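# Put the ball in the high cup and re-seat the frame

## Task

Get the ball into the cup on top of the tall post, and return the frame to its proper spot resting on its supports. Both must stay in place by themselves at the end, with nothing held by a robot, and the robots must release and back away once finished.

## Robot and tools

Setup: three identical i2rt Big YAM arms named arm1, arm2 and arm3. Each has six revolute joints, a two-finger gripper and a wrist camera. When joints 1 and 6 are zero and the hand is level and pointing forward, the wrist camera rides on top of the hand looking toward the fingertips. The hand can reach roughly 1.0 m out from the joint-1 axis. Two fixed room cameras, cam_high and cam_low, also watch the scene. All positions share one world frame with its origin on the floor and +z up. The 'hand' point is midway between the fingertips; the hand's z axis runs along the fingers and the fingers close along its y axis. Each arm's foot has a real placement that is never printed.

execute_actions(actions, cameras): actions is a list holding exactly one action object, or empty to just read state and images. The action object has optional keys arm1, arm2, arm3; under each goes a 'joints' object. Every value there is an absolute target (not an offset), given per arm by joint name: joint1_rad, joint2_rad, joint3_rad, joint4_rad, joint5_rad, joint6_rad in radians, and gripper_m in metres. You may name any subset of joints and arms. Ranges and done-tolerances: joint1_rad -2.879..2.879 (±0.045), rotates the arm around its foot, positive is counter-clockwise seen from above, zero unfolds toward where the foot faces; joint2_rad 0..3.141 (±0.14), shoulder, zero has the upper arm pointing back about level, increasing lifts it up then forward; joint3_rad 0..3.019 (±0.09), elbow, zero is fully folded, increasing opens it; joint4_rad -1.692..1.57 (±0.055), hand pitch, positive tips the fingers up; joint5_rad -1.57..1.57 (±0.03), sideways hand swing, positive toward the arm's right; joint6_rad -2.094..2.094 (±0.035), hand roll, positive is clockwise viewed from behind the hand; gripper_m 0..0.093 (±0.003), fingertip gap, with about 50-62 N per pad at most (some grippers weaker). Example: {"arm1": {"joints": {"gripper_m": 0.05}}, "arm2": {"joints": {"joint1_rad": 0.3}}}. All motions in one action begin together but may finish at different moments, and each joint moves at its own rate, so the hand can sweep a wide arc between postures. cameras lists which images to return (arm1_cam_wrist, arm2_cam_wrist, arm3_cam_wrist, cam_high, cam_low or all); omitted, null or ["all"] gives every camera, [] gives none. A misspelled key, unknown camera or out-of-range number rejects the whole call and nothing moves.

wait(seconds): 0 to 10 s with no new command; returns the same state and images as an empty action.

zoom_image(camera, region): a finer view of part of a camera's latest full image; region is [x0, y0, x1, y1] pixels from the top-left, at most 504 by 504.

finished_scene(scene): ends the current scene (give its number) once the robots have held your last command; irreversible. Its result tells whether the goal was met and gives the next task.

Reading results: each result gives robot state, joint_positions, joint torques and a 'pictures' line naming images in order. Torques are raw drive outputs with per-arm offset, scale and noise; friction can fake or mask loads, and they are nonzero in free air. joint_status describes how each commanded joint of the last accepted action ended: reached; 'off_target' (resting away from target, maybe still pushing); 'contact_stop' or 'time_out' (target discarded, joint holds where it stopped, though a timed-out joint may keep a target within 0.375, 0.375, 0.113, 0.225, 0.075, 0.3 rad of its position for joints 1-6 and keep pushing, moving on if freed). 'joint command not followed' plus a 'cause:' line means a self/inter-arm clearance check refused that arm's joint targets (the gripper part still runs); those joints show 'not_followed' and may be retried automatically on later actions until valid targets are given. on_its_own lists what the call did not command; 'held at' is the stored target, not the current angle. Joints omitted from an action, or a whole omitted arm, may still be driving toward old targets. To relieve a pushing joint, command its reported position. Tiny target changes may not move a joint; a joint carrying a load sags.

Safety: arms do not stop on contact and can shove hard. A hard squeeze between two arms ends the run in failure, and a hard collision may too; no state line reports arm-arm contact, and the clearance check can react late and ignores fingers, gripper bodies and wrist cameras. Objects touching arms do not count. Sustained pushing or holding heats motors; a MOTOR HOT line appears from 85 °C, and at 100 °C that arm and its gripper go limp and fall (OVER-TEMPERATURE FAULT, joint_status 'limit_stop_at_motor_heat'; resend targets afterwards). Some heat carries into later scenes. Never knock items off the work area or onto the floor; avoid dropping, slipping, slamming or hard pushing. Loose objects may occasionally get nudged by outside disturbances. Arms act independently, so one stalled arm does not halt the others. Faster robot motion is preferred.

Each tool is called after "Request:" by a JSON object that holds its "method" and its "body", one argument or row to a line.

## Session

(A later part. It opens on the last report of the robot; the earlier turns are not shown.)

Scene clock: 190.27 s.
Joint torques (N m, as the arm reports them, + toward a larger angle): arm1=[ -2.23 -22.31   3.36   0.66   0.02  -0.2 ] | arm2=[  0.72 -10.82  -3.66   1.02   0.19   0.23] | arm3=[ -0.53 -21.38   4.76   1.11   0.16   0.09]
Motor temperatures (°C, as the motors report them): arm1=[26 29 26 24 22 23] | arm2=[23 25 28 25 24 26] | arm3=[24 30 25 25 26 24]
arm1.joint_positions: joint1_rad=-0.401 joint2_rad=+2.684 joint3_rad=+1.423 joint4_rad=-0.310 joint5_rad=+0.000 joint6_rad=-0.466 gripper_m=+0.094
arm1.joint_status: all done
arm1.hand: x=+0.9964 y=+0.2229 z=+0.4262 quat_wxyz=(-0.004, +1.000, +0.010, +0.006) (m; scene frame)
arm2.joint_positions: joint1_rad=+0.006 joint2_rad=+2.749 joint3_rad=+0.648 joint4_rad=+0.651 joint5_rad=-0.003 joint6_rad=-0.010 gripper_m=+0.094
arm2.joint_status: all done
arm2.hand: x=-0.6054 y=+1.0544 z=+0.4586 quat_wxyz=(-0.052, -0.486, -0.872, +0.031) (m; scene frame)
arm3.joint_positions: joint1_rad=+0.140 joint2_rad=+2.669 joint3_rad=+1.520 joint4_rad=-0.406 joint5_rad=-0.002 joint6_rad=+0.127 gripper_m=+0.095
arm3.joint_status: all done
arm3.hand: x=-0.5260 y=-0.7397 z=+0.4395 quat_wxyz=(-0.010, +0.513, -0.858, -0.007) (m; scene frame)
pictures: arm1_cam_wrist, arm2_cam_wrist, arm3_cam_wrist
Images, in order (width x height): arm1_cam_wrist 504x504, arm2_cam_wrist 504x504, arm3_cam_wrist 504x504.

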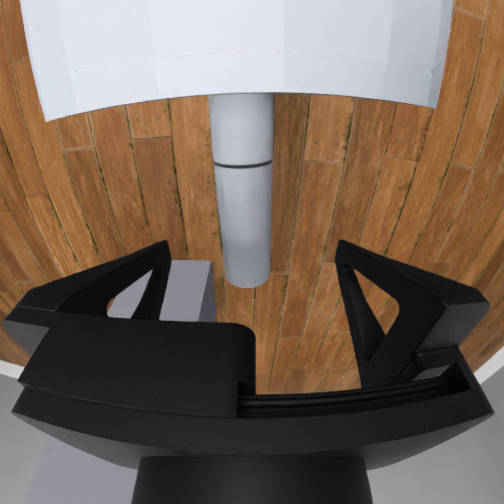

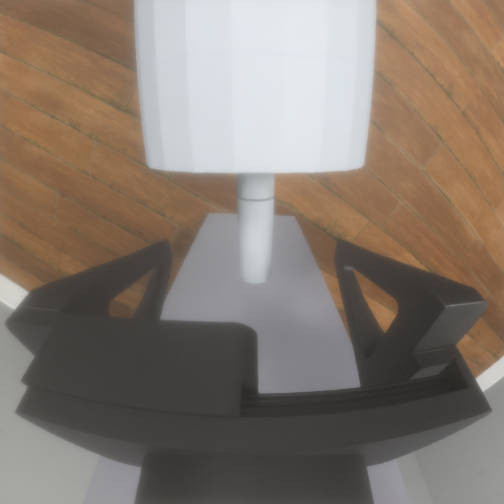

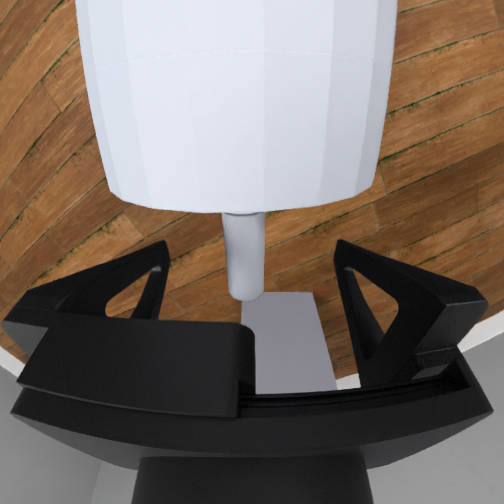

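Request:
{"method": "execute_actions", "body": {
  "actions": [
    {"arm1":{"joints":{"gripper_m":0.03}},"arm2":{"joints":{"joint2_rad":2.83,"joint3_rad":0.70,"joint4_rad":0.68}},"arm3":{"joints":{"joint1_rad":0.165,"joint2_rad":2.70,"joint3_rad":1.46,"joint4_rad":-0.35,"joint6_rad":0.15}}}
  ],
  "cameras": ["arm1_cam_wrist","arm2_cam_wrist","arm3_cam_wrist"]
}}

Scene clock: 195.83 s.
Joint torques (N m, as the arm reports them, + toward a larger angle): arm1=[ -2.11 -22.18   3.24   0.63   0.02  -0.19] | arm2=[  0.71 -11.02  -3.82   0.94   0.2    0.21] | arm3=[  0.03 -21.04   4.43   1.01   0.16   0.11]
Motor temperatures (°C, as the motors report them): arm1=[26 30 26 24 22 23] | arm2=[23 25 28 25 24 26] | arm3=[24 30 25 25 26 24]
arm1.joint_positions: joint1_rad=-0.401 joint2_rad=+2.684 joint3_rad=+1.423 joint4_rad=-0.310 joint5_rad=+0.000 joint6_rad=-0.467 gripper_m=+0.030
arm1.joint_status: all done
arm1.hand: x=+0.9964 y=+0.2229 z=+0.4262 quat_wxyz=(-0.004, +1.000, +0.010, +0.006) (m; scene frame)
arm2.joint_positions: joint1_rad=+0.006 joint2_rad=+2.814 joint3_rad=+0.696 joint4_rad=+0.671 joint5_rad=-0.003 joint6_rad=-0.010 gripper_m=+0.094
arm2.joint_status: all done
arm2.hand: x=-0.6055 y=+1.0544 z=+0.4374 quat_wxyz=(-0.053, -0.485, -0.872, +0.032) (m; scene frame)
arm3.joint_positions: joint1_rad=+0.159 joint2_rad=+2.672 joint3_rad=+1.458 joint4_rad=-0.365 joint5_rad=-0.002 joint6_rad=+0.136 gripper_m=+0.095
arm3.joint_status: all done
arm3.hand: x=-0.5458 y=-0.7632 z=+0.4286 quat_wxyz=(+0.000, +0.518, -0.855, +0.001) (m; scene frame)
pictures: arm1_cam_wrist, arm2_cam_wrist, arm3_cam_wrist
Images, in order (width x height): arm1_cam_wrist 504x504, arm2_cam_wrist 504x504, arm3_cam_wrist 504x504.

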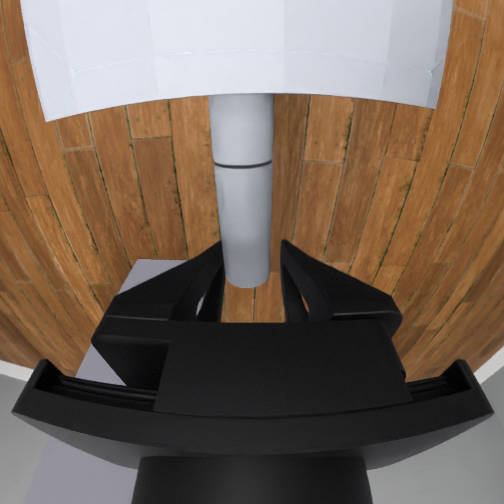

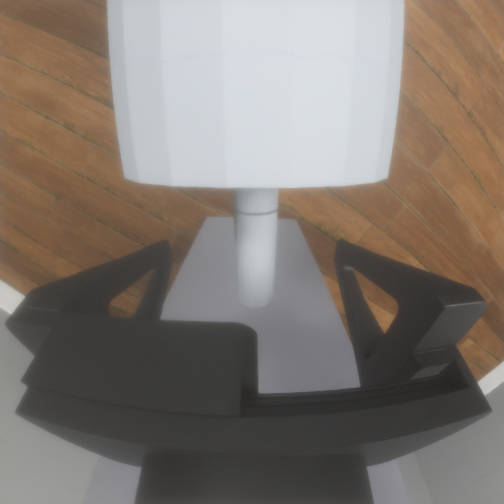

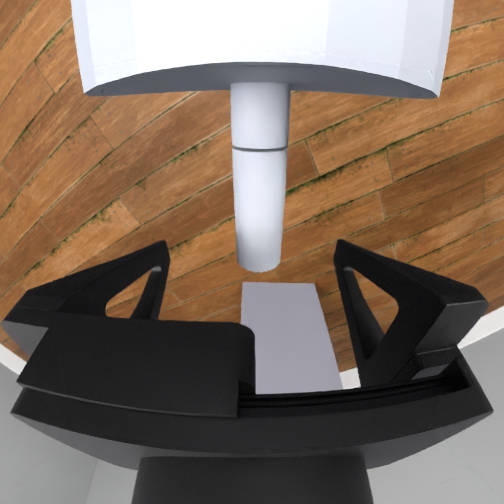

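Request:
{"method": "execute_actions", "body": {
  "actions": [
    {"arm1":{"joints":{"gripper_m":0.06,"joint1_rad":-0.385,"joint2_rad":2.765,"joint3_rad":1.48,"joint4_rad":-0.275}},"arm2":{"joints":{"joint2_rad":2.89,"joint3_rad":0.74,"joint4_rad":0.66}},"arm3":{"joints":{"joint1_rad":0.14,"joint2_rad":2.775,"joint3_rad":1.545,"joint4_rad":-0.34}}}
  ],
  "cameras": ["arm1_cam_wrist","arm2_cam_wrist","arm3_cam_wrist"]
}}

Scene clock: 206.77 s.
Joint torques (N m, as the arm reports them, + toward a larger angle): arm1=[  0.37 -20.07   4.87   0.31   0.18  -0.17] | arm2=[  0.56 -10.74  -3.87   0.46   0.19   0.21] | arm3=[ -1.04 -20.91   5.63   0.93   0.16   0.1 ]
Motor temperatures (°C, as the motors report them): arm1=[26 30 26 24 22 23] | arm2=[23 25 27 25 24 26] | arm3=[24 30 25 25 26 24]
arm1.joint_positions: joint1_rad=-0.401 joint2_rad=+2.729 joint3_rad=+1.467 joint4_rad=-0.277 joint5_rad=-0.004 joint6_rad=-0.468 gripper_m=+0.060
arm1.joint_status: all done
arm1.hand: x=+0.9855 y=+0.2274 z=+0.4096 quat_wxyz=(-0.009, +1.000, +0.011, -0.009) (m; scene frame)
arm2.joint_positions: joint1_rad=+0.006 joint2_rad=+2.875 joint3_rad=+0.735 joint4_rad=+0.667 joint5_rad=-0.003 joint6_rad=-0.010 gripper_m=+0.094
arm2.joint_status: all done
arm2.hand: x=-0.6113 y=+1.0638 z=+0.4179 quat_wxyz=(-0.042, -0.486, -0.873, +0.025) (m; scene frame)
arm3.joint_positions: joint1_rad=+0.149 joint2_rad=+2.738 joint3_rad=+1.531 joint4_rad=-0.349 joint5_rad=-0.001 joint6_rad=+0.136 gripper_m=+0.095
arm3.joint_status: all done
arm3.hand: x=-0.5352 y=-0.7513 z=+0.4051 quat_wxyz=(-0.009, +0.513, -0.858, -0.006) (m; scene frame)
pictures: arm1_cam_wrist, arm2_cam_wrist, arm3_cam_wrist
Images, in order (width x height): arm1_cam_wrist 504x504, arm2_cam_wrist 504x504, arm3_cam_wrist 504x504.

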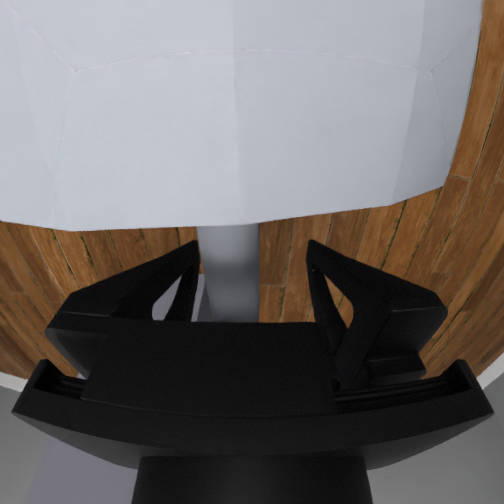

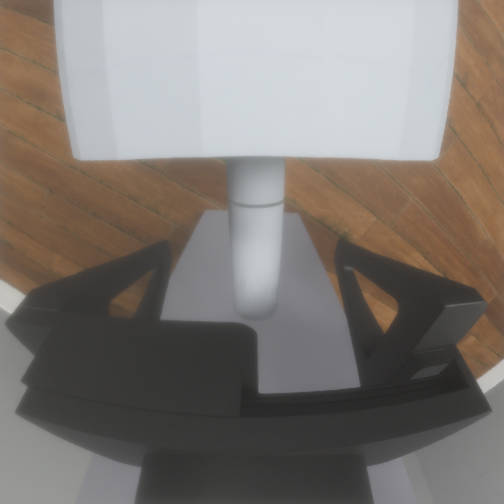

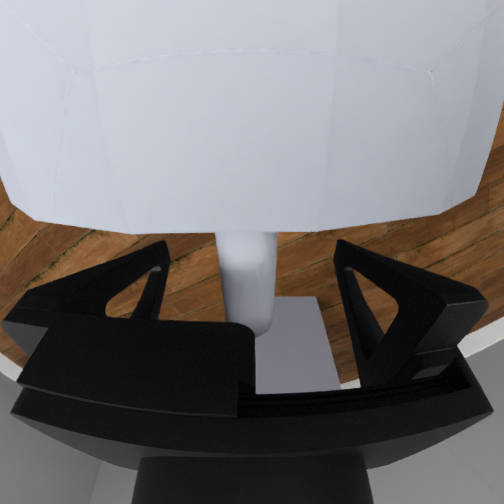

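Request:
{"method": "execute_actions", "body": {
  "actions": [
    {"arm1":{"joints":{"gripper_m":0.08,"joint1_rad":-0.36,"joint2_rad":2.75,"joint3_rad":1.40,"joint4_rad":-0.17}},"arm2":{"joints":{"joint2_rad":2.94,"joint3_rad":0.785,"joint4_rad":0.68}},"arm3":{"joints":{"joint1_rad":0.165,"joint2_rad":2.75,"joint3_rad":1.465,"joint4_rad":-0.24}}}
  ],
  "cameras": ["arm1_cam_wrist","arm2_cam_wrist","arm3_cam_wrist"]
}}

Scene clock: 214.83 s.
Joint torques (N m, as the arm reports them, + toward a larger angle): arm1=[ -0.2  -20.45   1.74   0.56   0.11  -0.17] | arm2=[ 0.93 -9.7  -3.91  0.79  0.19  0.22] | arm3=[  0.47 -22.54   2.46   0.82   0.11   0.1 ]
Motor temperatures (°C, as the motors report them): arm1=[26 29 26 24 22 23] | arm2=[23 25 27 25 24 26] | arm3=[24 30 25 25 26 24]
arm1.joint_positions: joint1_rad=-0.378 joint2_rad=+2.728 joint3_rad=+1.416 joint4_rad=-0.174 joint5_rad=-0.003 joint6_rad=-0.468 gripper_m=+0.080
arm1.joint_status: all done
arm1.hand: x=+0.9855 y=+0.2147 z=+0.4052 quat_wxyz=(-0.021, +0.999, +0.022, -0.033) (m; scene frame)
arm2.joint_positions: joint1_rad=+0.006 joint2_rad=+2.918 joint3_rad=+0.778 joint4_rad=+0.673 joint5_rad=-0.003 joint6_rad=-0.010 gripper_m=+0.094
arm2.joint_status: all done
arm2.hand: x=-0.6098 y=+1.0611 z=+0.4015 quat_wxyz=(-0.045, -0.486, -0.873, +0.027) (m; scene frame)
arm3.joint_positions: joint1_rad=+0.153 joint2_rad=+2.736 joint3_rad=+1.480 joint4_rad=-0.245 joint5_rad=+0.000 joint6_rad=+0.138 gripper_m=+0.095
arm3.joint_status: all done
arm3.hand: x=-0.5390 y=-0.7550 z=+0.3997 quat_wxyz=(-0.031, +0.514, -0.857, -0.023) (m; scene frame)
pictures: arm1_cam_wrist, arm2_cam_wrist, arm3_cam_wrist
Images, in order (width x height): arm1_cam_wrist 504x504, arm2_cam_wrist 504x504, arm3_cam_wrist 504x504.

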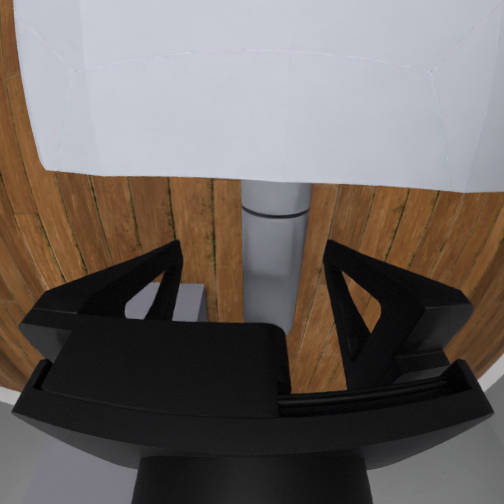

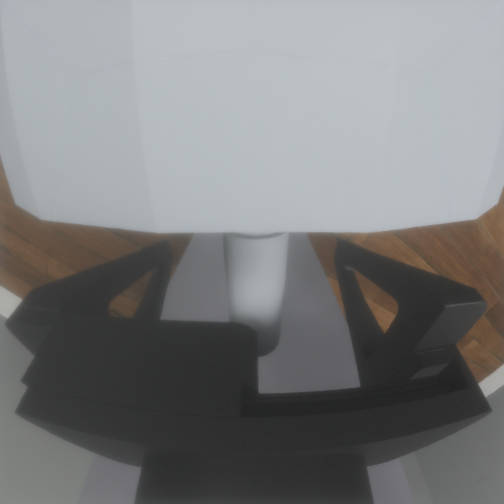

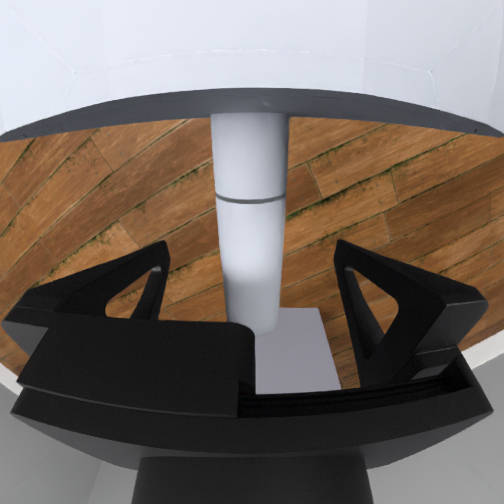

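Request:
{"method": "execute_actions", "body": {
  "actions": [
    {"arm1":{"joints":{"joint1_rad":-0.405,"joint3_rad":1.38,"joint4_rad":-0.14}},"arm2":{"joints":{"joint2_rad":2.94,"joint3_rad":0.755,"joint4_rad":0.72}},"arm3":{"joints":{"gripper_m":0.0}}}
  ],
  "cameras": ["arm1_cam_wrist","arm2_cam_wrist","arm3_cam_wrist"]
}}

Request:
{"method": "execute_actions", "body": {
  "actions": [
    {"arm1":{"joints":{"gripper_m":0.0}},"arm2":{"joints":{"gripper_m":0.0}}}
  ]
}}

Scene clock: 221.03 s.
Joint torques (N m, as the arm reports them, + toward a larger angle): arm1=[ -3.21 -20.29   1.48   0.47   0.11  -0.15] | arm2=[ 0.74 -9.87 -6.18  1.08  0.2   0.21] | arm3=[  0.57 -22.43   2.54   0.74   0.11   0.09]
Motor temperatures (°C, as the motors report them): arm1=[26 29 26 24 22 23] | arm2=[23 25 27 25 24 26] | arm3=[24 30 25 25 26 24]
arm1.joint_positions: joint1_rad=-0.380 joint2_rad=+2.728 joint3_rad=+1.397 joint4_rad=-0.142 joint5_rad=-0.003 joint6_rad=-0.470 gripper_m=+0.080
arm1.joint_status: all done
arm1.hand: x=+0.9892 y=+0.2146 z=+0.4038 quat_wxyz=(-0.024, +0.999, +0.022, -0.039) (m; scene frame)
arm2.joint_positions: joint1_rad=+0.006 joint2_rad=+2.918 joint3_rad=+0.778 joint4_rad=+0.708 joint5_rad=-0.003 joint6_rad=-0.010 gripper_m=+0.094
arm2.joint_status: all done
arm2.hand: x=-0.6055 y=+1.0540 z=+0.4024 quat_wxyz=(-0.060, -0.485, -0.872, +0.036) (m; scene frame)
arm3.joint_positions: joint1_rad=+0.153 joint2_rad=+2.736 joint3_rad=+1.479 joint4_rad=-0.243 joint5_rad=+0.000 joint6_rad=+0.138 gripper_m=+0.015
arm3.joint_status: gripper_m off_target (ended at +0.015, target +0.000)
arm3.hand: x=-0.5389 y=-0.7551 z=+0.3996 quat_wxyz=(-0.031, +0.514, -0.857, -0.022) (m; scene frame)
pictures: arm1_cam_wrist, arm2_cam_wrist, arm3_cam_wrist
Images, in order (width x height): arm1_cam_wrist 504x504, arm2_cam_wrist 504x504, arm3_cam_wrist 504x504.

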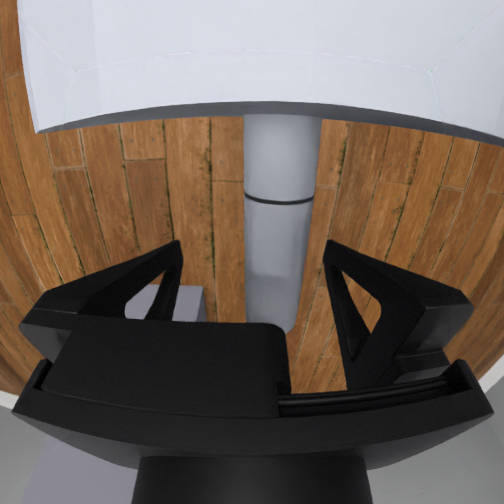

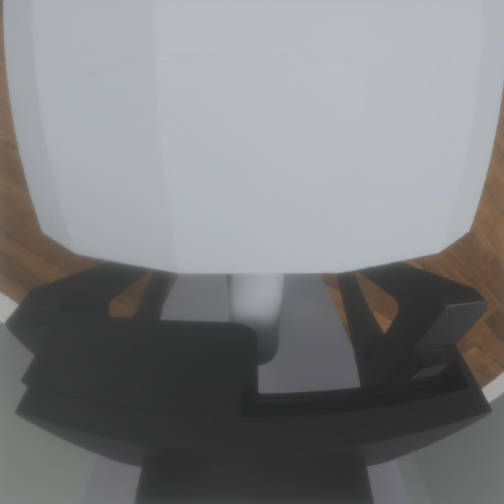

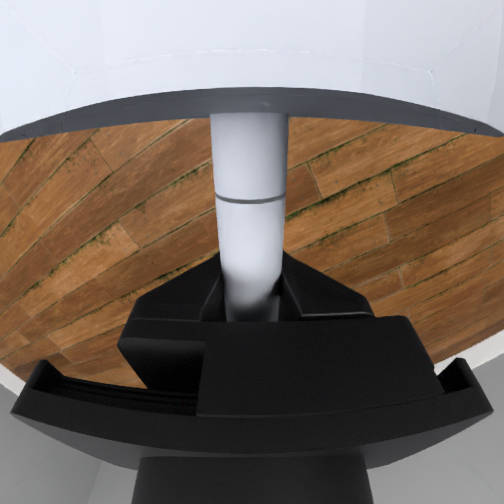

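Scene clock: 221.77 s.
Joint torques (N m, as the arm reports them, + toward a larger angle): arm1=[ -2.6  -20.28   1.51   0.18   0.1   -0.12] | arm2=[ 0.55 -9.7  -6.15  1.06  0.36  0.21] | arm3=[  0.38 -22.41   2.64   0.7   -0.02   0.06]
Motor temperatures (°C, as the motors report them): arm1=[26 30 26 24 22 23] | arm2=[23 25 28 25 24 26] | arm3=[24 30 25 25 26 24]
arm1.joint_positions: joint1_rad=-0.389 joint2_rad=+2.728 joint3_rad=+1.397 joint4_rad=-0.134 joint5_rad=-0.003 joint6_rad=-0.473 gripper_m=+0.015
arm1.joint_status: gripper_m off_target (ended at +0.015, target +0.000)
arm1.hand: x=+0.9893 y=+0.2194 z=+0.4041 quat_wxyz=(-0.026, +0.999, +0.020, -0.043) (m; scene frame)
arm2.joint_positions: joint1_rad=+0.007 joint2_rad=+2.919 joint3_rad=+0.778 joint4_rad=+0.709 joint5_rad=-0.007 joint6_rad=-0.010 gripper_m=+0.015
arm2.joint_status: gripper_m off_target (ended at +0.015, target +0.000)
arm2.hand: x=-0.6048 y=+1.0547 z=+0.4023 quat_wxyz=(-0.061, -0.485, -0.872, +0.034) (m; scene frame)
arm3.joint_positions: joint1_rad=+0.156 joint2_rad=+2.736 joint3_rad=+1.478 joint4_rad=-0.242 joint5_rad=+0.003 joint6_rad=+0.141 gripper_m=+0.015
arm3.joint_status: not commanded
arm3.hand: x=-0.5401 y=-0.7550 z=+0.3995 quat_wxyz=(-0.032, +0.514, -0.857, -0.021) (m; scene frame)
pictures: arm1_cam_wrist, arm2_cam_wrist, arm3_cam_wrist, cam_high, cam_low
Images, in order (width x height): arm1_cam_wrist 504x504, arm2_cam_wrist 504x504, arm3_cam_wrist 504x504, cam_high 504x504, cam_low 504x504.

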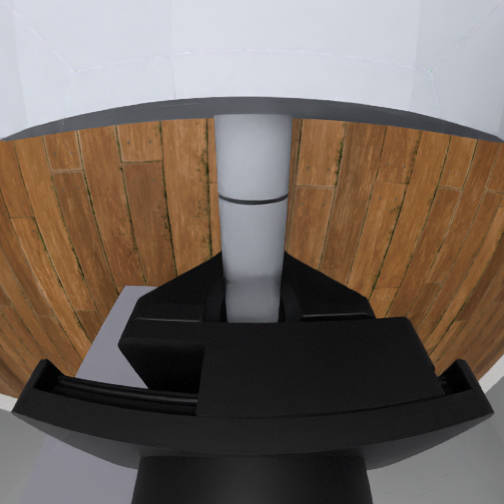

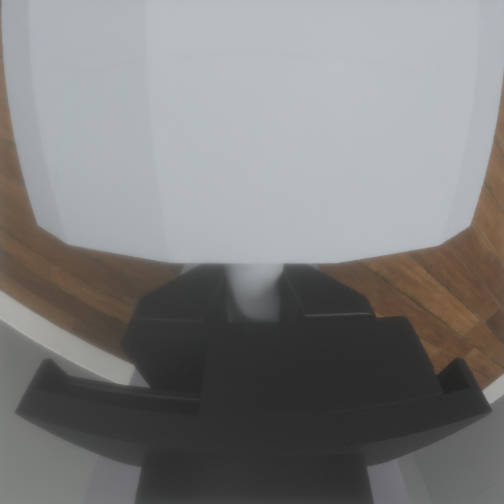

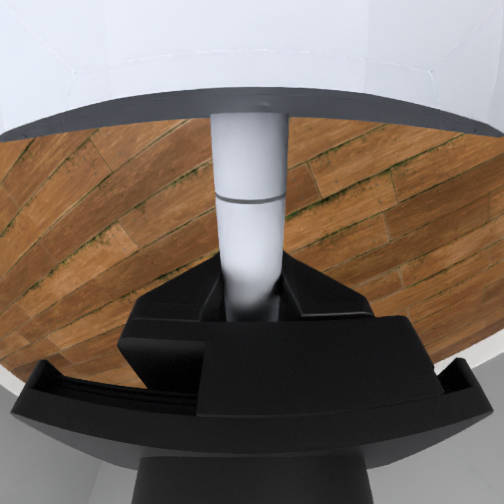

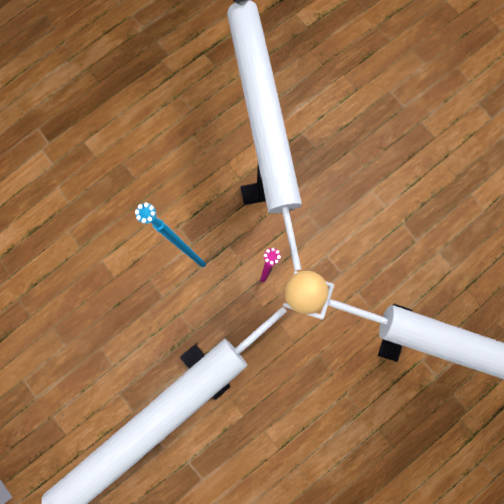

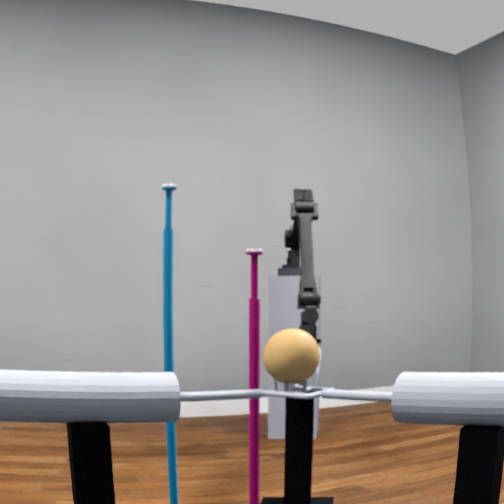

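Request:
{"method": "execute_actions", "body": {
  "actions": [
    {"arm1":{"joints":{"joint1_rad":-0.389,"joint2_rad":2.64,"joint3_rad":1.345,"joint4_rad":-0.165}},"arm2":{"joints":{"joint2_rad":2.81,"joint3_rad":0.69,"joint4_rad":0.69}},"arm3":{"joints":{"joint1_rad":0.156,"joint2_rad":2.645,"joint3_rad":1.43,"joint4_rad":-0.27}}}
  ],
  "cameras": ["cam_high","cam_low"]
}}

Request:
{"method": "execute_actions", "body": {
  "actions": [
    {"arm1":{"joints":{"joint2_rad":2.53,"joint3_rad":1.285,"joint4_rad":-0.19}},"arm2":{"joints":{"joint2_rad":2.68,"joint3_rad":0.60,"joint4_rad":0.665}},"arm3":{"joints":{"joint2_rad":2.54,"joint3_rad":1.375,"joint4_rad":-0.30}}}
  ],
  "cameras": ["cam_high","cam_low"]
}}

Scene clock: 258.40 s.
Joint torques (N m, as the arm reports them, + toward a larger angle): arm1=[ -2.33 -24.2    2.73  -0.09   0.06  -0.13] | arm2=[  0.73 -12.65  -6.26   0.6    0.28   0.2 ] | arm3=[ -0.06 -26.52   4.03  -0.17  -0.04   0.06]
Motor temperatures (°C, as the motors report them): arm1=[26 30 25 24 22 23] | arm2=[23 25 29 25 24 26] | arm3=[24 31 24 25 26 24]
arm1.joint_positions: joint1_rad=-0.381 joint2_rad=+2.665 joint3_rad=+1.351 joint4_rad=-0.155 joint5_rad=-0.001 joint6_rad=-0.474 gripper_m=+0.015
arm1.joint_status: all done
arm1.hand: x=+0.9890 y=+0.2153 z=+0.4288 quat_wxyz=(-0.026, +0.999, +0.024, -0.040) (m; scene frame)
arm2.joint_positions: joint1_rad=+0.007 joint2_rad=+2.836 joint3_rad=+0.716 joint4_rad=+0.689 joint5_rad=-0.005 joint6_rad=-0.010 gripper_m=+0.015
arm2.joint_status: all done
arm2.hand: x=-0.6027 y=+1.0508 z=+0.4299 quat_wxyz=(-0.061, -0.485, -0.872, +0.035) (m; scene frame)
arm3.joint_positions: joint1_rad=+0.152 joint2_rad=+2.678 joint3_rad=+1.430 joint4_rad=-0.250 joint5_rad=+0.004 joint6_rad=+0.141 gripper_m=+0.015
arm3.joint_status: all done
arm3.hand: x=-0.5387 y=-0.7570 z=+0.4227 quat_wxyz=(-0.033, +0.513, -0.858, -0.022) (m; scene frame)
pictures: cam_high, cam_low
Images, in order (width x height): cam_high 504x504, cam_low 504x504.

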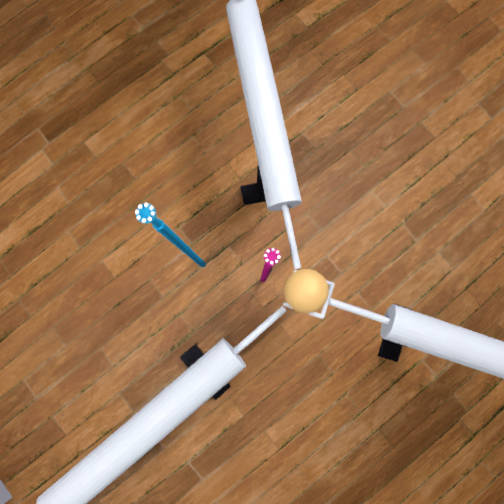

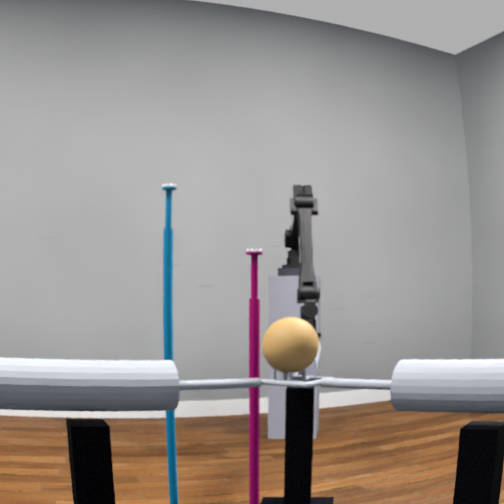

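Scene clock: 259.23 s.
Joint torques (N m, as the arm reports them, + toward a larger angle): arm1=[ -1.97 -24.54   3.81   0.36  -0.09  -0.14] | arm2=[  0.88 -13.43  -5.     0.82   0.22   0.21] | arm3=[  0.19 -26.01   5.11   0.23   0.08   0.07]
Motor temperatures (°C, as the motors report them): arm1=[26 30 25 24 22 23] | arm2=[23 25 29 25 24 26] | arm3=[24 31 24 25 26 24]
arm1.joint_positions: joint1_rad=-0.384 joint2_rad=+2.556 joint3_rad=+1.282 joint4_rad=-0.189 joint5_rad=+0.004 joint6_rad=-0.474 gripper_m=+0.015
arm1.joint_status: all done
arm1.hand: x=+0.9877 y=+0.2175 z=+0.4725 quat_wxyz=(-0.029, +0.998, +0.022, -0.042) (m; scene frame)
arm2.joint_positions: joint1_rad=+0.007 joint2_rad=+2.705 joint3_rad=+0.612 joint4_rad=+0.659 joint5_rad=-0.004 joint6_rad=-0.010 gripper_m=+0.015
arm2.joint_status: all done
arm2.hand: x=-0.6036 y=+1.0524 z=+0.4739 quat_wxyz=(-0.059, -0.485, -0.872, +0.034) (m; scene frame)
arm3.joint_positions: joint1_rad=+0.154 joint2_rad=+2.572 joint3_rad=+1.367 joint4_rad=-0.291 joint5_rad=+0.000 joint6_rad=+0.139 gripper_m=+0.015
arm3.joint_status: all done
arm3.hand: x=-0.5392 y=-0.7546 z=+0.4667 quat_wxyz=(-0.033, +0.514, -0.857, -0.024) (m; scene frame)
pictures: cam_high, cam_low
Images, in order (width x height): cam_high 504x504, cam_low 504x504.

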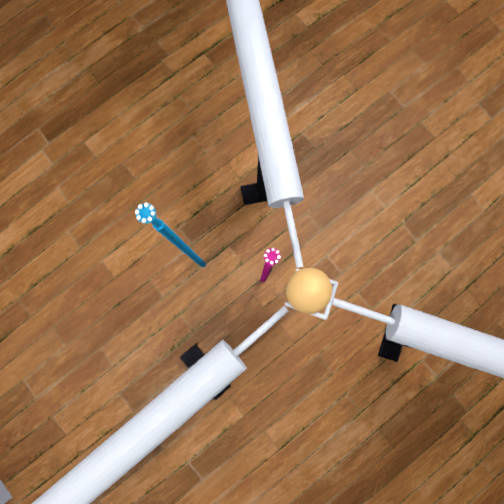

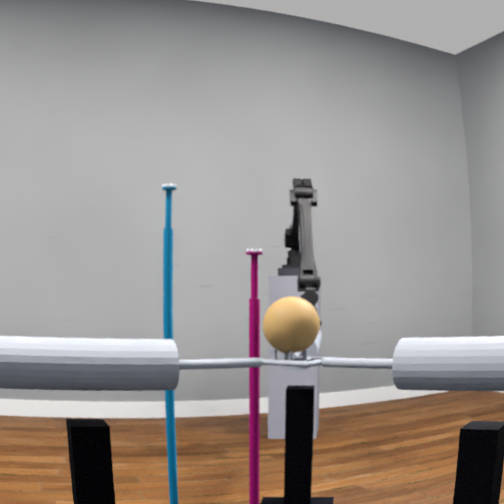

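Request:
{"method": "execute_actions", "body": {
  "actions": [
    {"arm1":{"joints":{"joint2_rad":2.32,"joint3_rad":1.185,"joint4_rad":-0.30}},"arm2":{"joints":{"joint2_rad":2.37,"joint3_rad":0.43,"joint4_rad":0.53}},"arm3":{"joints":{"joint2_rad":2.325,"joint3_rad":1.28,"joint4_rad":-0.41}}}
  ],
  "cameras": ["cam_low"]
}}

Request:
{"method": "execute_actions", "body": {
  "actions": [
    {"arm1":{"joints":{"joint2_rad":2.125,"joint3_rad":1.135,"joint4_rad":-0.445}},"arm2":{"joints":{"joint2_rad":1.98,"joint3_rad":0.315,"joint4_rad":0.255}},"arm3":{"joints":{"joint2_rad":2.145,"joint3_rad":1.24,"joint4_rad":-0.55}}}
  ],
  "cameras": ["cam_high","cam_low"]
}}

Scene clock: 266.00 s.
Joint torques (N m, as the arm reports them, + toward a larger angle): arm1=[ -0.98 -22.25   5.28   0.49  -0.02  -0.1 ] | arm2=[  0.83 -12.11  -3.12   0.94   0.19   0.21] | arm3=[ -0.67 -24.33   6.71   0.63   0.18   0.06]
Motor temperatures (°C, as the motors report them): arm1=[26 30 26 24 22 23] | arm2=[23 26 28 25 24 26] | arm3=[24 32 25 25 26 24]
arm1.joint_positions: joint1_rad=-0.389 joint2_rad=+2.335 joint3_rad=+1.180 joint4_rad=-0.303 joint5_rad=+0.001 joint6_rad=-0.475 gripper_m=+0.015
arm1.joint_status: all done
arm1.hand: x=+0.9858 y=+0.2199 z=+0.5623 quat_wxyz=(-0.030, +0.998, +0.020, -0.045) (m; scene frame)
arm2.joint_positions: joint1_rad=+0.007 joint2_rad=+2.395 joint3_rad=+0.433 joint4_rad=+0.527 joint5_rad=-0.003 joint6_rad=-0.010 gripper_m=+0.015
arm2.joint_status: all done
arm2.hand: x=-0.6050 y=+1.0552 z=+0.5605 quat_wxyz=(-0.058, -0.485, -0.872, +0.035) (m; scene frame)
arm3.joint_positions: joint1_rad=+0.158 joint2_rad=+2.347 joint3_rad=+1.267 joint4_rad=-0.409 joint5_rad=-0.002 joint6_rad=+0.140 gripper_m=+0.015
arm3.joint_status: all done
arm3.hand: x=-0.5412 y=-0.7507 z=+0.5623 quat_wxyz=(-0.035, +0.515, -0.856, -0.027) (m; scene frame)
pictures: cam_low
Images, in order (width x height): cam_low 504x504.

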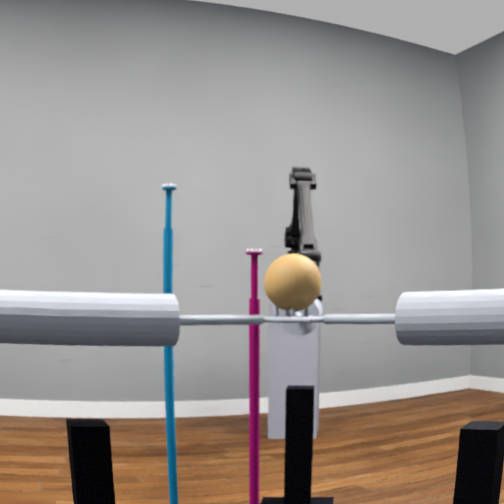

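Scene clock: 267.03 s.
Joint torques (N m, as the arm reports them, + toward a larger angle): arm1=[ -1.19 -21.53   6.31   0.49   0.06  -0.09] | arm2=[  0.47 -10.3   -0.5    0.55   0.18   0.24] | arm3=[ -0.88 -23.19   7.86   0.53   0.14   0.03]
Motor temperatures (°C, as the motors report them): arm1=[26 30 26 24 22 23] | arm2=[23 26 28 25 24 26] | arm3=[24 32 25 25 26 24]
arm1.joint_positions: joint1_rad=-0.392 joint2_rad=+2.138 joint3_rad=+1.132 joint4_rad=-0.446 joint5_rad=+0.000 joint6_rad=-0.476 gripper_m=+0.015
arm1.joint_status: all done
arm1.hand: x=+0.9848 y=+0.2203 z=+0.6453 quat_wxyz=(-0.030, +0.998, +0.019, -0.047) (m; scene frame)
arm2.joint_positions: joint1_rad=+0.007 joint2_rad=+2.001 joint3_rad=+0.318 joint4_rad=+0.257 joint5_rad=-0.002 joint6_rad=-0.010 gripper_m=+0.015
arm2.joint_status: all done
arm2.hand: x=-0.6044 y=+1.0548 z=+0.6430 quat_wxyz=(-0.062, -0.485, -0.872, +0.037) (m; scene frame)
arm3.joint_positions: joint1_rad=+0.160 joint2_rad=+2.163 joint3_rad=+1.229 joint4_rad=-0.547 joint5_rad=+0.000 joint6_rad=+0.143 gripper_m=+0.015
arm3.joint_status: all done
arm3.hand: x=-0.5419 y=-0.7486 z=+0.6455 quat_wxyz=(-0.038, +0.515, -0.856, -0.029) (m; scene frame)
pictures: cam_high, cam_low
Images, in order (width x height): cam_high 504x504, cam_low 504x504.

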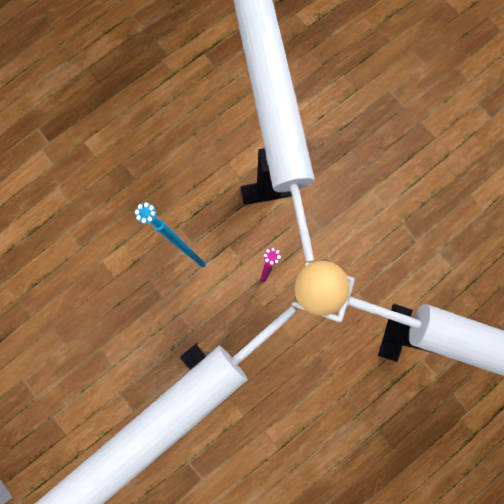

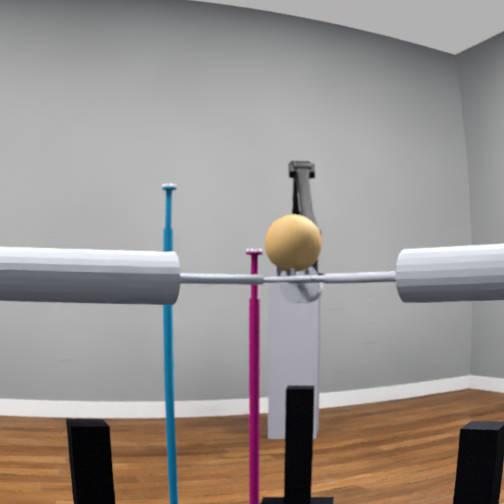

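Request:
{"method": "execute_actions", "body": {
  "actions": [
    {"arm1":{"joints":{"joint2_rad":1.955,"joint3_rad":1.135,"joint4_rad":-0.62}},"arm2":{"joints":{"joint2_rad":1.525,"joint3_rad":0.28,"joint4_rad":-0.165}},"arm3":{"joints":{"joint2_rad":1.99,"joint3_rad":1.24,"joint4_rad":-0.716}}}
  ],
  "cameras": []
}}

Request:
{"method": "execute_actions", "body": {
  "actions": [
    {"arm1":{"joints":{"joint2_rad":1.81,"joint3_rad":1.19,"joint4_rad":-0.815}},"arm2":{"joints":{"joint2_rad":1.15,"joint3_rad":0.36,"joint4_rad":-0.61}},"arm3":{"joints":{"joint2_rad":1.86,"joint3_rad":1.295,"joint4_rad":-0.90}}}
  ],
  "cameras": ["cam_low"]
}}

Request:
{"method": "execute_actions", "body": {
  "actions": [
    {"arm1":{"joints":{"joint2_rad":1.71,"joint3_rad":1.27,"joint4_rad":-0.99}},"arm2":{"joints":{"joint2_rad":0.95,"joint3_rad":0.475,"joint4_rad":-0.925}},"arm3":{"joints":{"joint2_rad":1.775,"joint3_rad":1.375,"joint4_rad":-1.07}}}
  ],
  "cameras": ["cam_high","cam_low"]
}}

Scene clock: 275.10 s.
Joint torques (N m, as the arm reports them, + toward a larger angle): arm1=[ -1.32 -20.62   8.05   0.58  -0.02  -0.09] | arm2=[ 0.75 -7.49  2.83  0.26  0.08  0.21] | arm3=[ -0.8  -21.85   9.13   0.22   0.19   0.04]
Motor temperatures (°C, as the motors report them): arm1=[26 30 26 24 22 23] | arm2=[23 26 28 25 24 26] | arm3=[24 32 25 25 26 24]
arm1.joint_positions: joint1_rad=-0.389 joint2_rad=+1.969 joint3_rad=+1.131 joint4_rad=-0.623 joint5_rad=+0.002 joint6_rad=-0.476 gripper_m=+0.015
arm1.joint_status: all done
arm1.hand: x=+0.9850 y=+0.2177 z=+0.7241 quat_wxyz=(-0.029, +0.998, +0.021, -0.044) (m; scene frame)
arm2.joint_positions: joint1_rad=+0.004 joint2_rad=+1.542 joint3_rad=+0.287 joint4_rad=-0.153 joint5_rad=+0.000 joint6_rad=-0.010 gripper_m=+0.015
arm2.joint_status: all done
arm2.hand: x=-0.6032 y=+1.0518 z=+0.7249 quat_wxyz=(-0.070, -0.486, -0.870, +0.043) (m; scene frame)
arm3.joint_positions: joint1_rad=+0.160 joint2_rad=+2.002 joint3_rad=+1.228 joint4_rad=-0.705 joint5_rad=-0.002 joint6_rad=+0.143 gripper_m=+0.015
arm3.joint_status: all done
arm3.hand: x=-0.5428 y=-0.7496 z=+0.7253 quat_wxyz=(-0.039, +0.515, -0.856, -0.030) (m; scene frame)
pictures: none
No camera images: the call's "cameras" was empty. Leave "cameras" out to get every camera's image.

Scene clock: 276.23 s.
Joint torques (N m, as the arm reports them, + toward a larger angle): arm1=[ -1.52 -18.99  11.99  -0.46   0.11  -0.05] | arm2=[ 0.71 -5.26  7.7  -0.86  0.21  0.21] | arm3=[ -0.11 -21.09  11.77  -0.42   0.18   0.04]
Motor temperatures (°C, as the motors report them): arm1=[26 30 26 24 22 23] | arm2=[23 26 28 25 24 26] | arm3=[24 32 25 25 26 24]
arm1.joint_positions: joint1_rad=-0.388 joint2_rad=+1.816 joint3_rad=+1.154 joint4_rad=-0.792 joint5_rad=-0.002 joint6_rad=-0.481 gripper_m=+0.015
arm1.joint_status: all done
arm1.hand: x=+0.9875 y=+0.2142 z=+0.8013 quat_wxyz=(-0.029, +0.998, +0.024, -0.047) (m; scene frame)
arm2.joint_positions: joint1_rad=+0.004 joint2_rad=+1.158 joint3_rad=+0.350 joint4_rad=-0.565 joint5_rad=-0.002 joint6_rad=-0.010 gripper_m=+0.015
arm2.joint_status: all done
arm2.hand: x=-0.5992 y=+1.0467 z=+0.8069 quat_wxyz=(-0.085, -0.485, -0.869, +0.050) (m; scene frame)
arm3.joint_positions: joint1_rad=+0.155 joint2_rad=+1.872 joint3_rad=+1.267 joint4_rad=-0.873 joint5_rad=-0.002 joint6_rad=+0.143 gripper_m=+0.015
arm3.joint_status: all done
arm3.hand: x=-0.5410 y=-0.7523 z=+0.8012 quat_wxyz=(-0.040, +0.513, -0.857, -0.031) (m; scene frame)
pictures: cam_low
Images, in order (width x height): cam_low 504x504.

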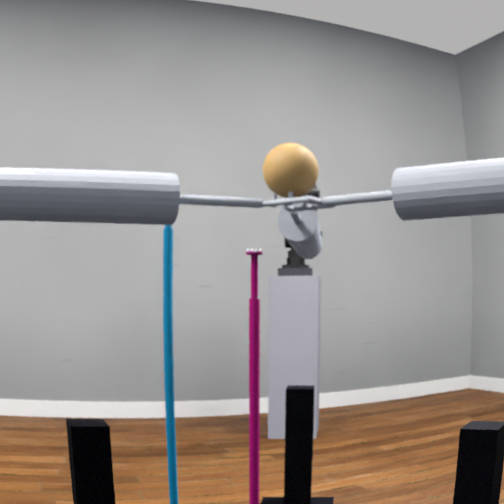

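Scene clock: 278.50 s.
Joint torques (N m, as the arm reports them, + toward a larger angle): arm1=[ -1.47 -18.88  13.43  -0.73  -0.04  -0.05] | arm2=[ 0.92 -4.24 10.23 -1.46  0.16  0.22] | arm3=[ -0.61 -21.54  12.56  -0.93   0.29   0.03]
Motor temperatures (°C, as the motors report them): arm1=[26 30 27 24 22 23] | arm2=[23 25 29 25 24 26] | arm3=[24 32 26 25 26 24]
arm1.joint_positions: joint1_rad=-0.388 joint2_rad=+1.722 joint3_rad=+1.229 joint4_rad=-0.961 joint5_rad=+0.002 joint6_rad=-0.480 gripper_m=+0.015
arm1.joint_status: all done
arm1.hand: x=+0.9858 y=+0.2150 z=+0.8688 quat_wxyz=(-0.031, +0.998, +0.024, -0.046) (m; scene frame)
arm2.joint_positions: joint1_rad=+0.004 joint2_rad=+0.956 joint3_rad=+0.454 joint4_rad=-0.866 joint5_rad=-0.002 joint6_rad=-0.010 gripper_m=+0.015
arm2.joint_status: joint4_rad time_out (moved -0.300 of -0.360); the others done
arm2.on_its_own: joint4_rad reads -0.866 and still pushes toward -0.925 since a time_out
arm2.hand: x=-0.5994 y=+1.0476 z=+0.8738 quat_wxyz=(-0.087, -0.485, -0.869, +0.052) (m; scene frame)
arm3.joint_positions: joint1_rad=+0.160 joint2_rad=+1.795 joint3_rad=+1.346 joint4_rad=-1.033 joint5_rad=-0.005 joint6_rad=+0.144 gripper_m=+0.015
arm3.joint_status: all done
arm3.hand: x=-0.5435 y=-0.7496 z=+0.8649 quat_wxyz=(-0.037, +0.514, -0.856, -0.030) (m; scene frame)
pictures: cam_high, cam_low
Images, in order (width x height): cam_high 504x504, cam_low 504x504.

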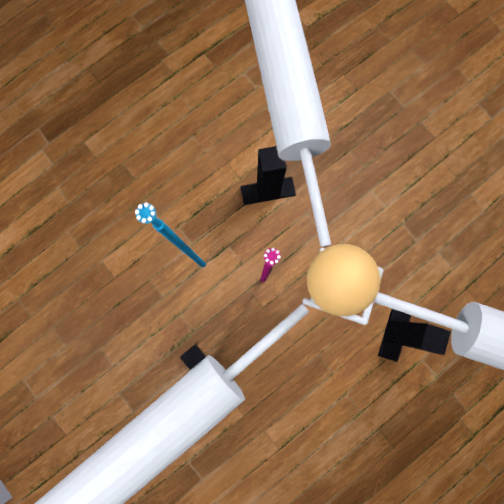

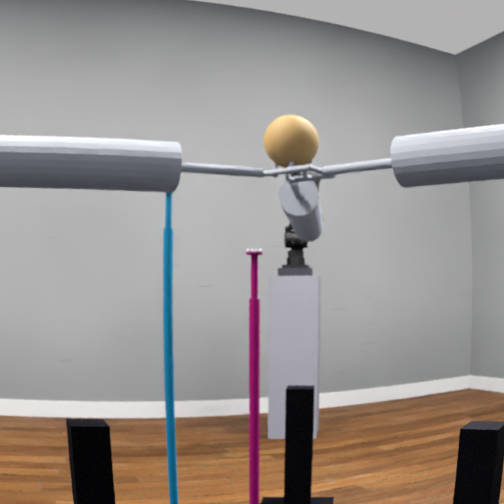

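Request:
{"method": "execute_actions", "body": {
  "actions": [
    {"arm1":{"joints":{"joint1_rad":-0.248,"joint2_rad":1.46,"joint3_rad":1.09,"joint4_rad":-1.066,"joint6_rad":-0.34}},"arm2":{"joints":{"joint2_rad":1.207,"joint3_rad":0.78,"joint4_rad":-0.927}},"arm3":{"joints":{"joint1_rad":-0.009,"joint2_rad":1.575,"joint3_rad":1.25,"joint4_rad":-1.129,"joint6_rad":-0.025}}}
  ],
  "cameras": ["cam_low"]
}}

Request:
{"method": "execute_actions", "body": {
  "actions": [
    {"arm1":{"joints":{"joint1_rad":-0.043,"joint2_rad":1.278,"joint3_rad":0.91,"joint4_rad":-1.071,"joint6_rad":-0.135}},"arm2":{"joints":{"joint2_rad":1.486,"joint3_rad":1.045,"joint4_rad":-0.91}},"arm3":{"joints":{"joint1_rad":-0.222,"joint2_rad":1.465,"joint3_rad":1.12,"joint4_rad":-1.113,"joint6_rad":-0.238}}}
  ],
  "cameras": ["cam_high","cam_low","arm2_cam_wrist"]
}}

Scene clock: 312.47 s.
Joint torques (N m, as the arm reports them, + toward a larger angle): arm1=[ -0.88 -14.93  10.84   0.41  -0.08   0.03] | arm2=[ 1.44 -7.83 11.85 -0.59  0.04  0.21] | arm3=[ -1.03 -17.75  11.2    0.08   0.45  -0.1 ]
Motor temperatures (°C, as the motors report them): arm1=[26 30 31 24 22 23] | arm2=[23 25 33 25 24 26] | arm3=[24 32 28 25 26 24]
arm1.joint_positions: joint1_rad=-0.259 joint2_rad=+1.474 joint3_rad=+1.083 joint4_rad=-1.065 joint5_rad=+0.004 joint6_rad=-0.350 gripper_m=+0.015
arm1.joint_status: all done
arm1.hand: x=+1.0351 y=+0.1304 z=+0.9228 quat_wxyz=(-0.024, +0.998, +0.023, -0.048) (m; scene frame)
arm2.joint_positions: joint1_rad=+0.002 joint2_rad=+1.217 joint3_rad=+0.740 joint4_rad=-0.892 joint5_rad=+0.001 joint6_rad=-0.010 gripper_m=+0.015
arm2.joint_status: all done
arm2.hand: x=-0.5490 y=+0.9613 z=+0.9129 quat_wxyz=(-0.086, -0.486, -0.868, +0.053) (m; scene frame)
arm3.joint_positions: joint1_rad=-0.002 joint2_rad=+1.591 joint3_rad=+1.241 joint4_rad=-1.117 joint5_rad=-0.010 joint6_rad=-0.015 gripper_m=+0.015
arm3.joint_status: all done
arm3.hand: x=-0.4927 y=-0.8349 z=+0.9233 quat_wxyz=(-0.047, +0.513, -0.857, -0.031) (m; scene frame)
pictures: cam_low
Images, in order (width x height): cam_low 504x504.

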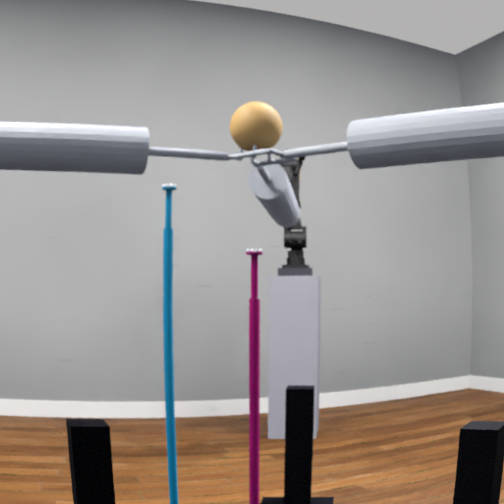

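Scene clock: 313.50 s.
Joint torques (N m, as the arm reports them, + toward a larger angle): arm1=[ -0.1  -11.08  11.08   0.45  -0.3    0.04] | arm2=[  1.18 -13.28  11.09  -0.17   0.07   0.2 ] | arm3=[ -1.11 -17.81  11.21   0.09   0.63  -0.13]
Motor temperatures (°C, as the motors report them): arm1=[26 30 31 24 22 23] | arm2=[23 25 33 25 24 26] | arm3=[24 32 28 25 26 24]
arm1.joint_positions: joint1_rad=-0.054 joint2_rad=+1.289 joint3_rad=+0.900 joint4_rad=-1.072 joint5_rad=+0.013 joint6_rad=-0.146 gripper_m=+0.015
arm1.joint_status: all done
arm1.hand: x=+1.0883 y=+0.0378 z=+0.9226 quat_wxyz=(-0.017, +0.998, +0.023, -0.048) (m; scene frame)
arm2.joint_positions: joint1_rad=+0.002 joint2_rad=+1.508 joint3_rad=+1.013 joint4_rad=-0.884 joint5_rad=+0.000 joint6_rad=-0.010 gripper_m=+0.015
arm2.joint_status: all done
arm2.hand: x=-0.4945 y=+0.8706 z=+0.9095 quat_wxyz=(-0.082, -0.486, -0.868, +0.050) (m; scene frame)
arm3.joint_positions: joint1_rad=-0.213 joint2_rad=+1.499 joint3_rad=+1.108 joint4_rad=-1.101 joint5_rad=-0.015 joint6_rad=-0.226 gripper_m=+0.015
arm3.joint_status: all done
arm3.hand: x=-0.4409 y=-0.9276 z=+0.9133 quat_wxyz=(-0.039, +0.513, -0.857, -0.020) (m; scene frame)
pictures: arm2_cam_wrist, cam_high, cam_low
Images, in order (width x height): arm2_cam_wrist 504x504, cam_high 504x504, cam_low 504x504.

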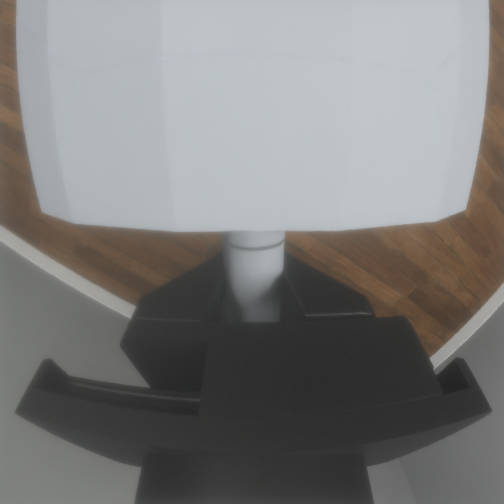

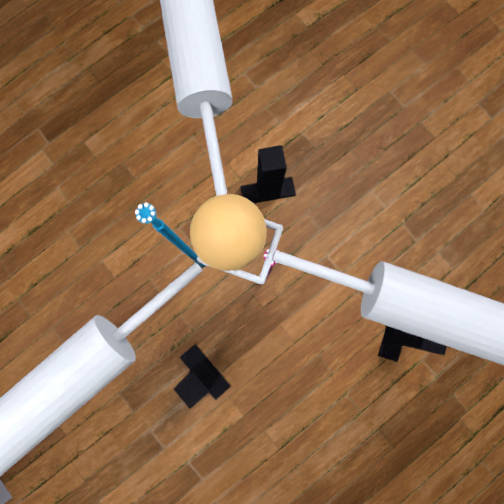

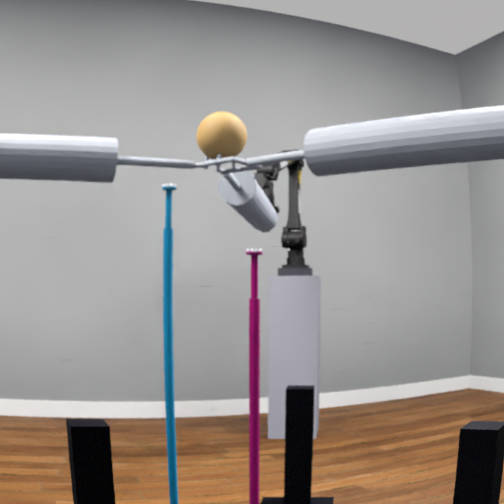

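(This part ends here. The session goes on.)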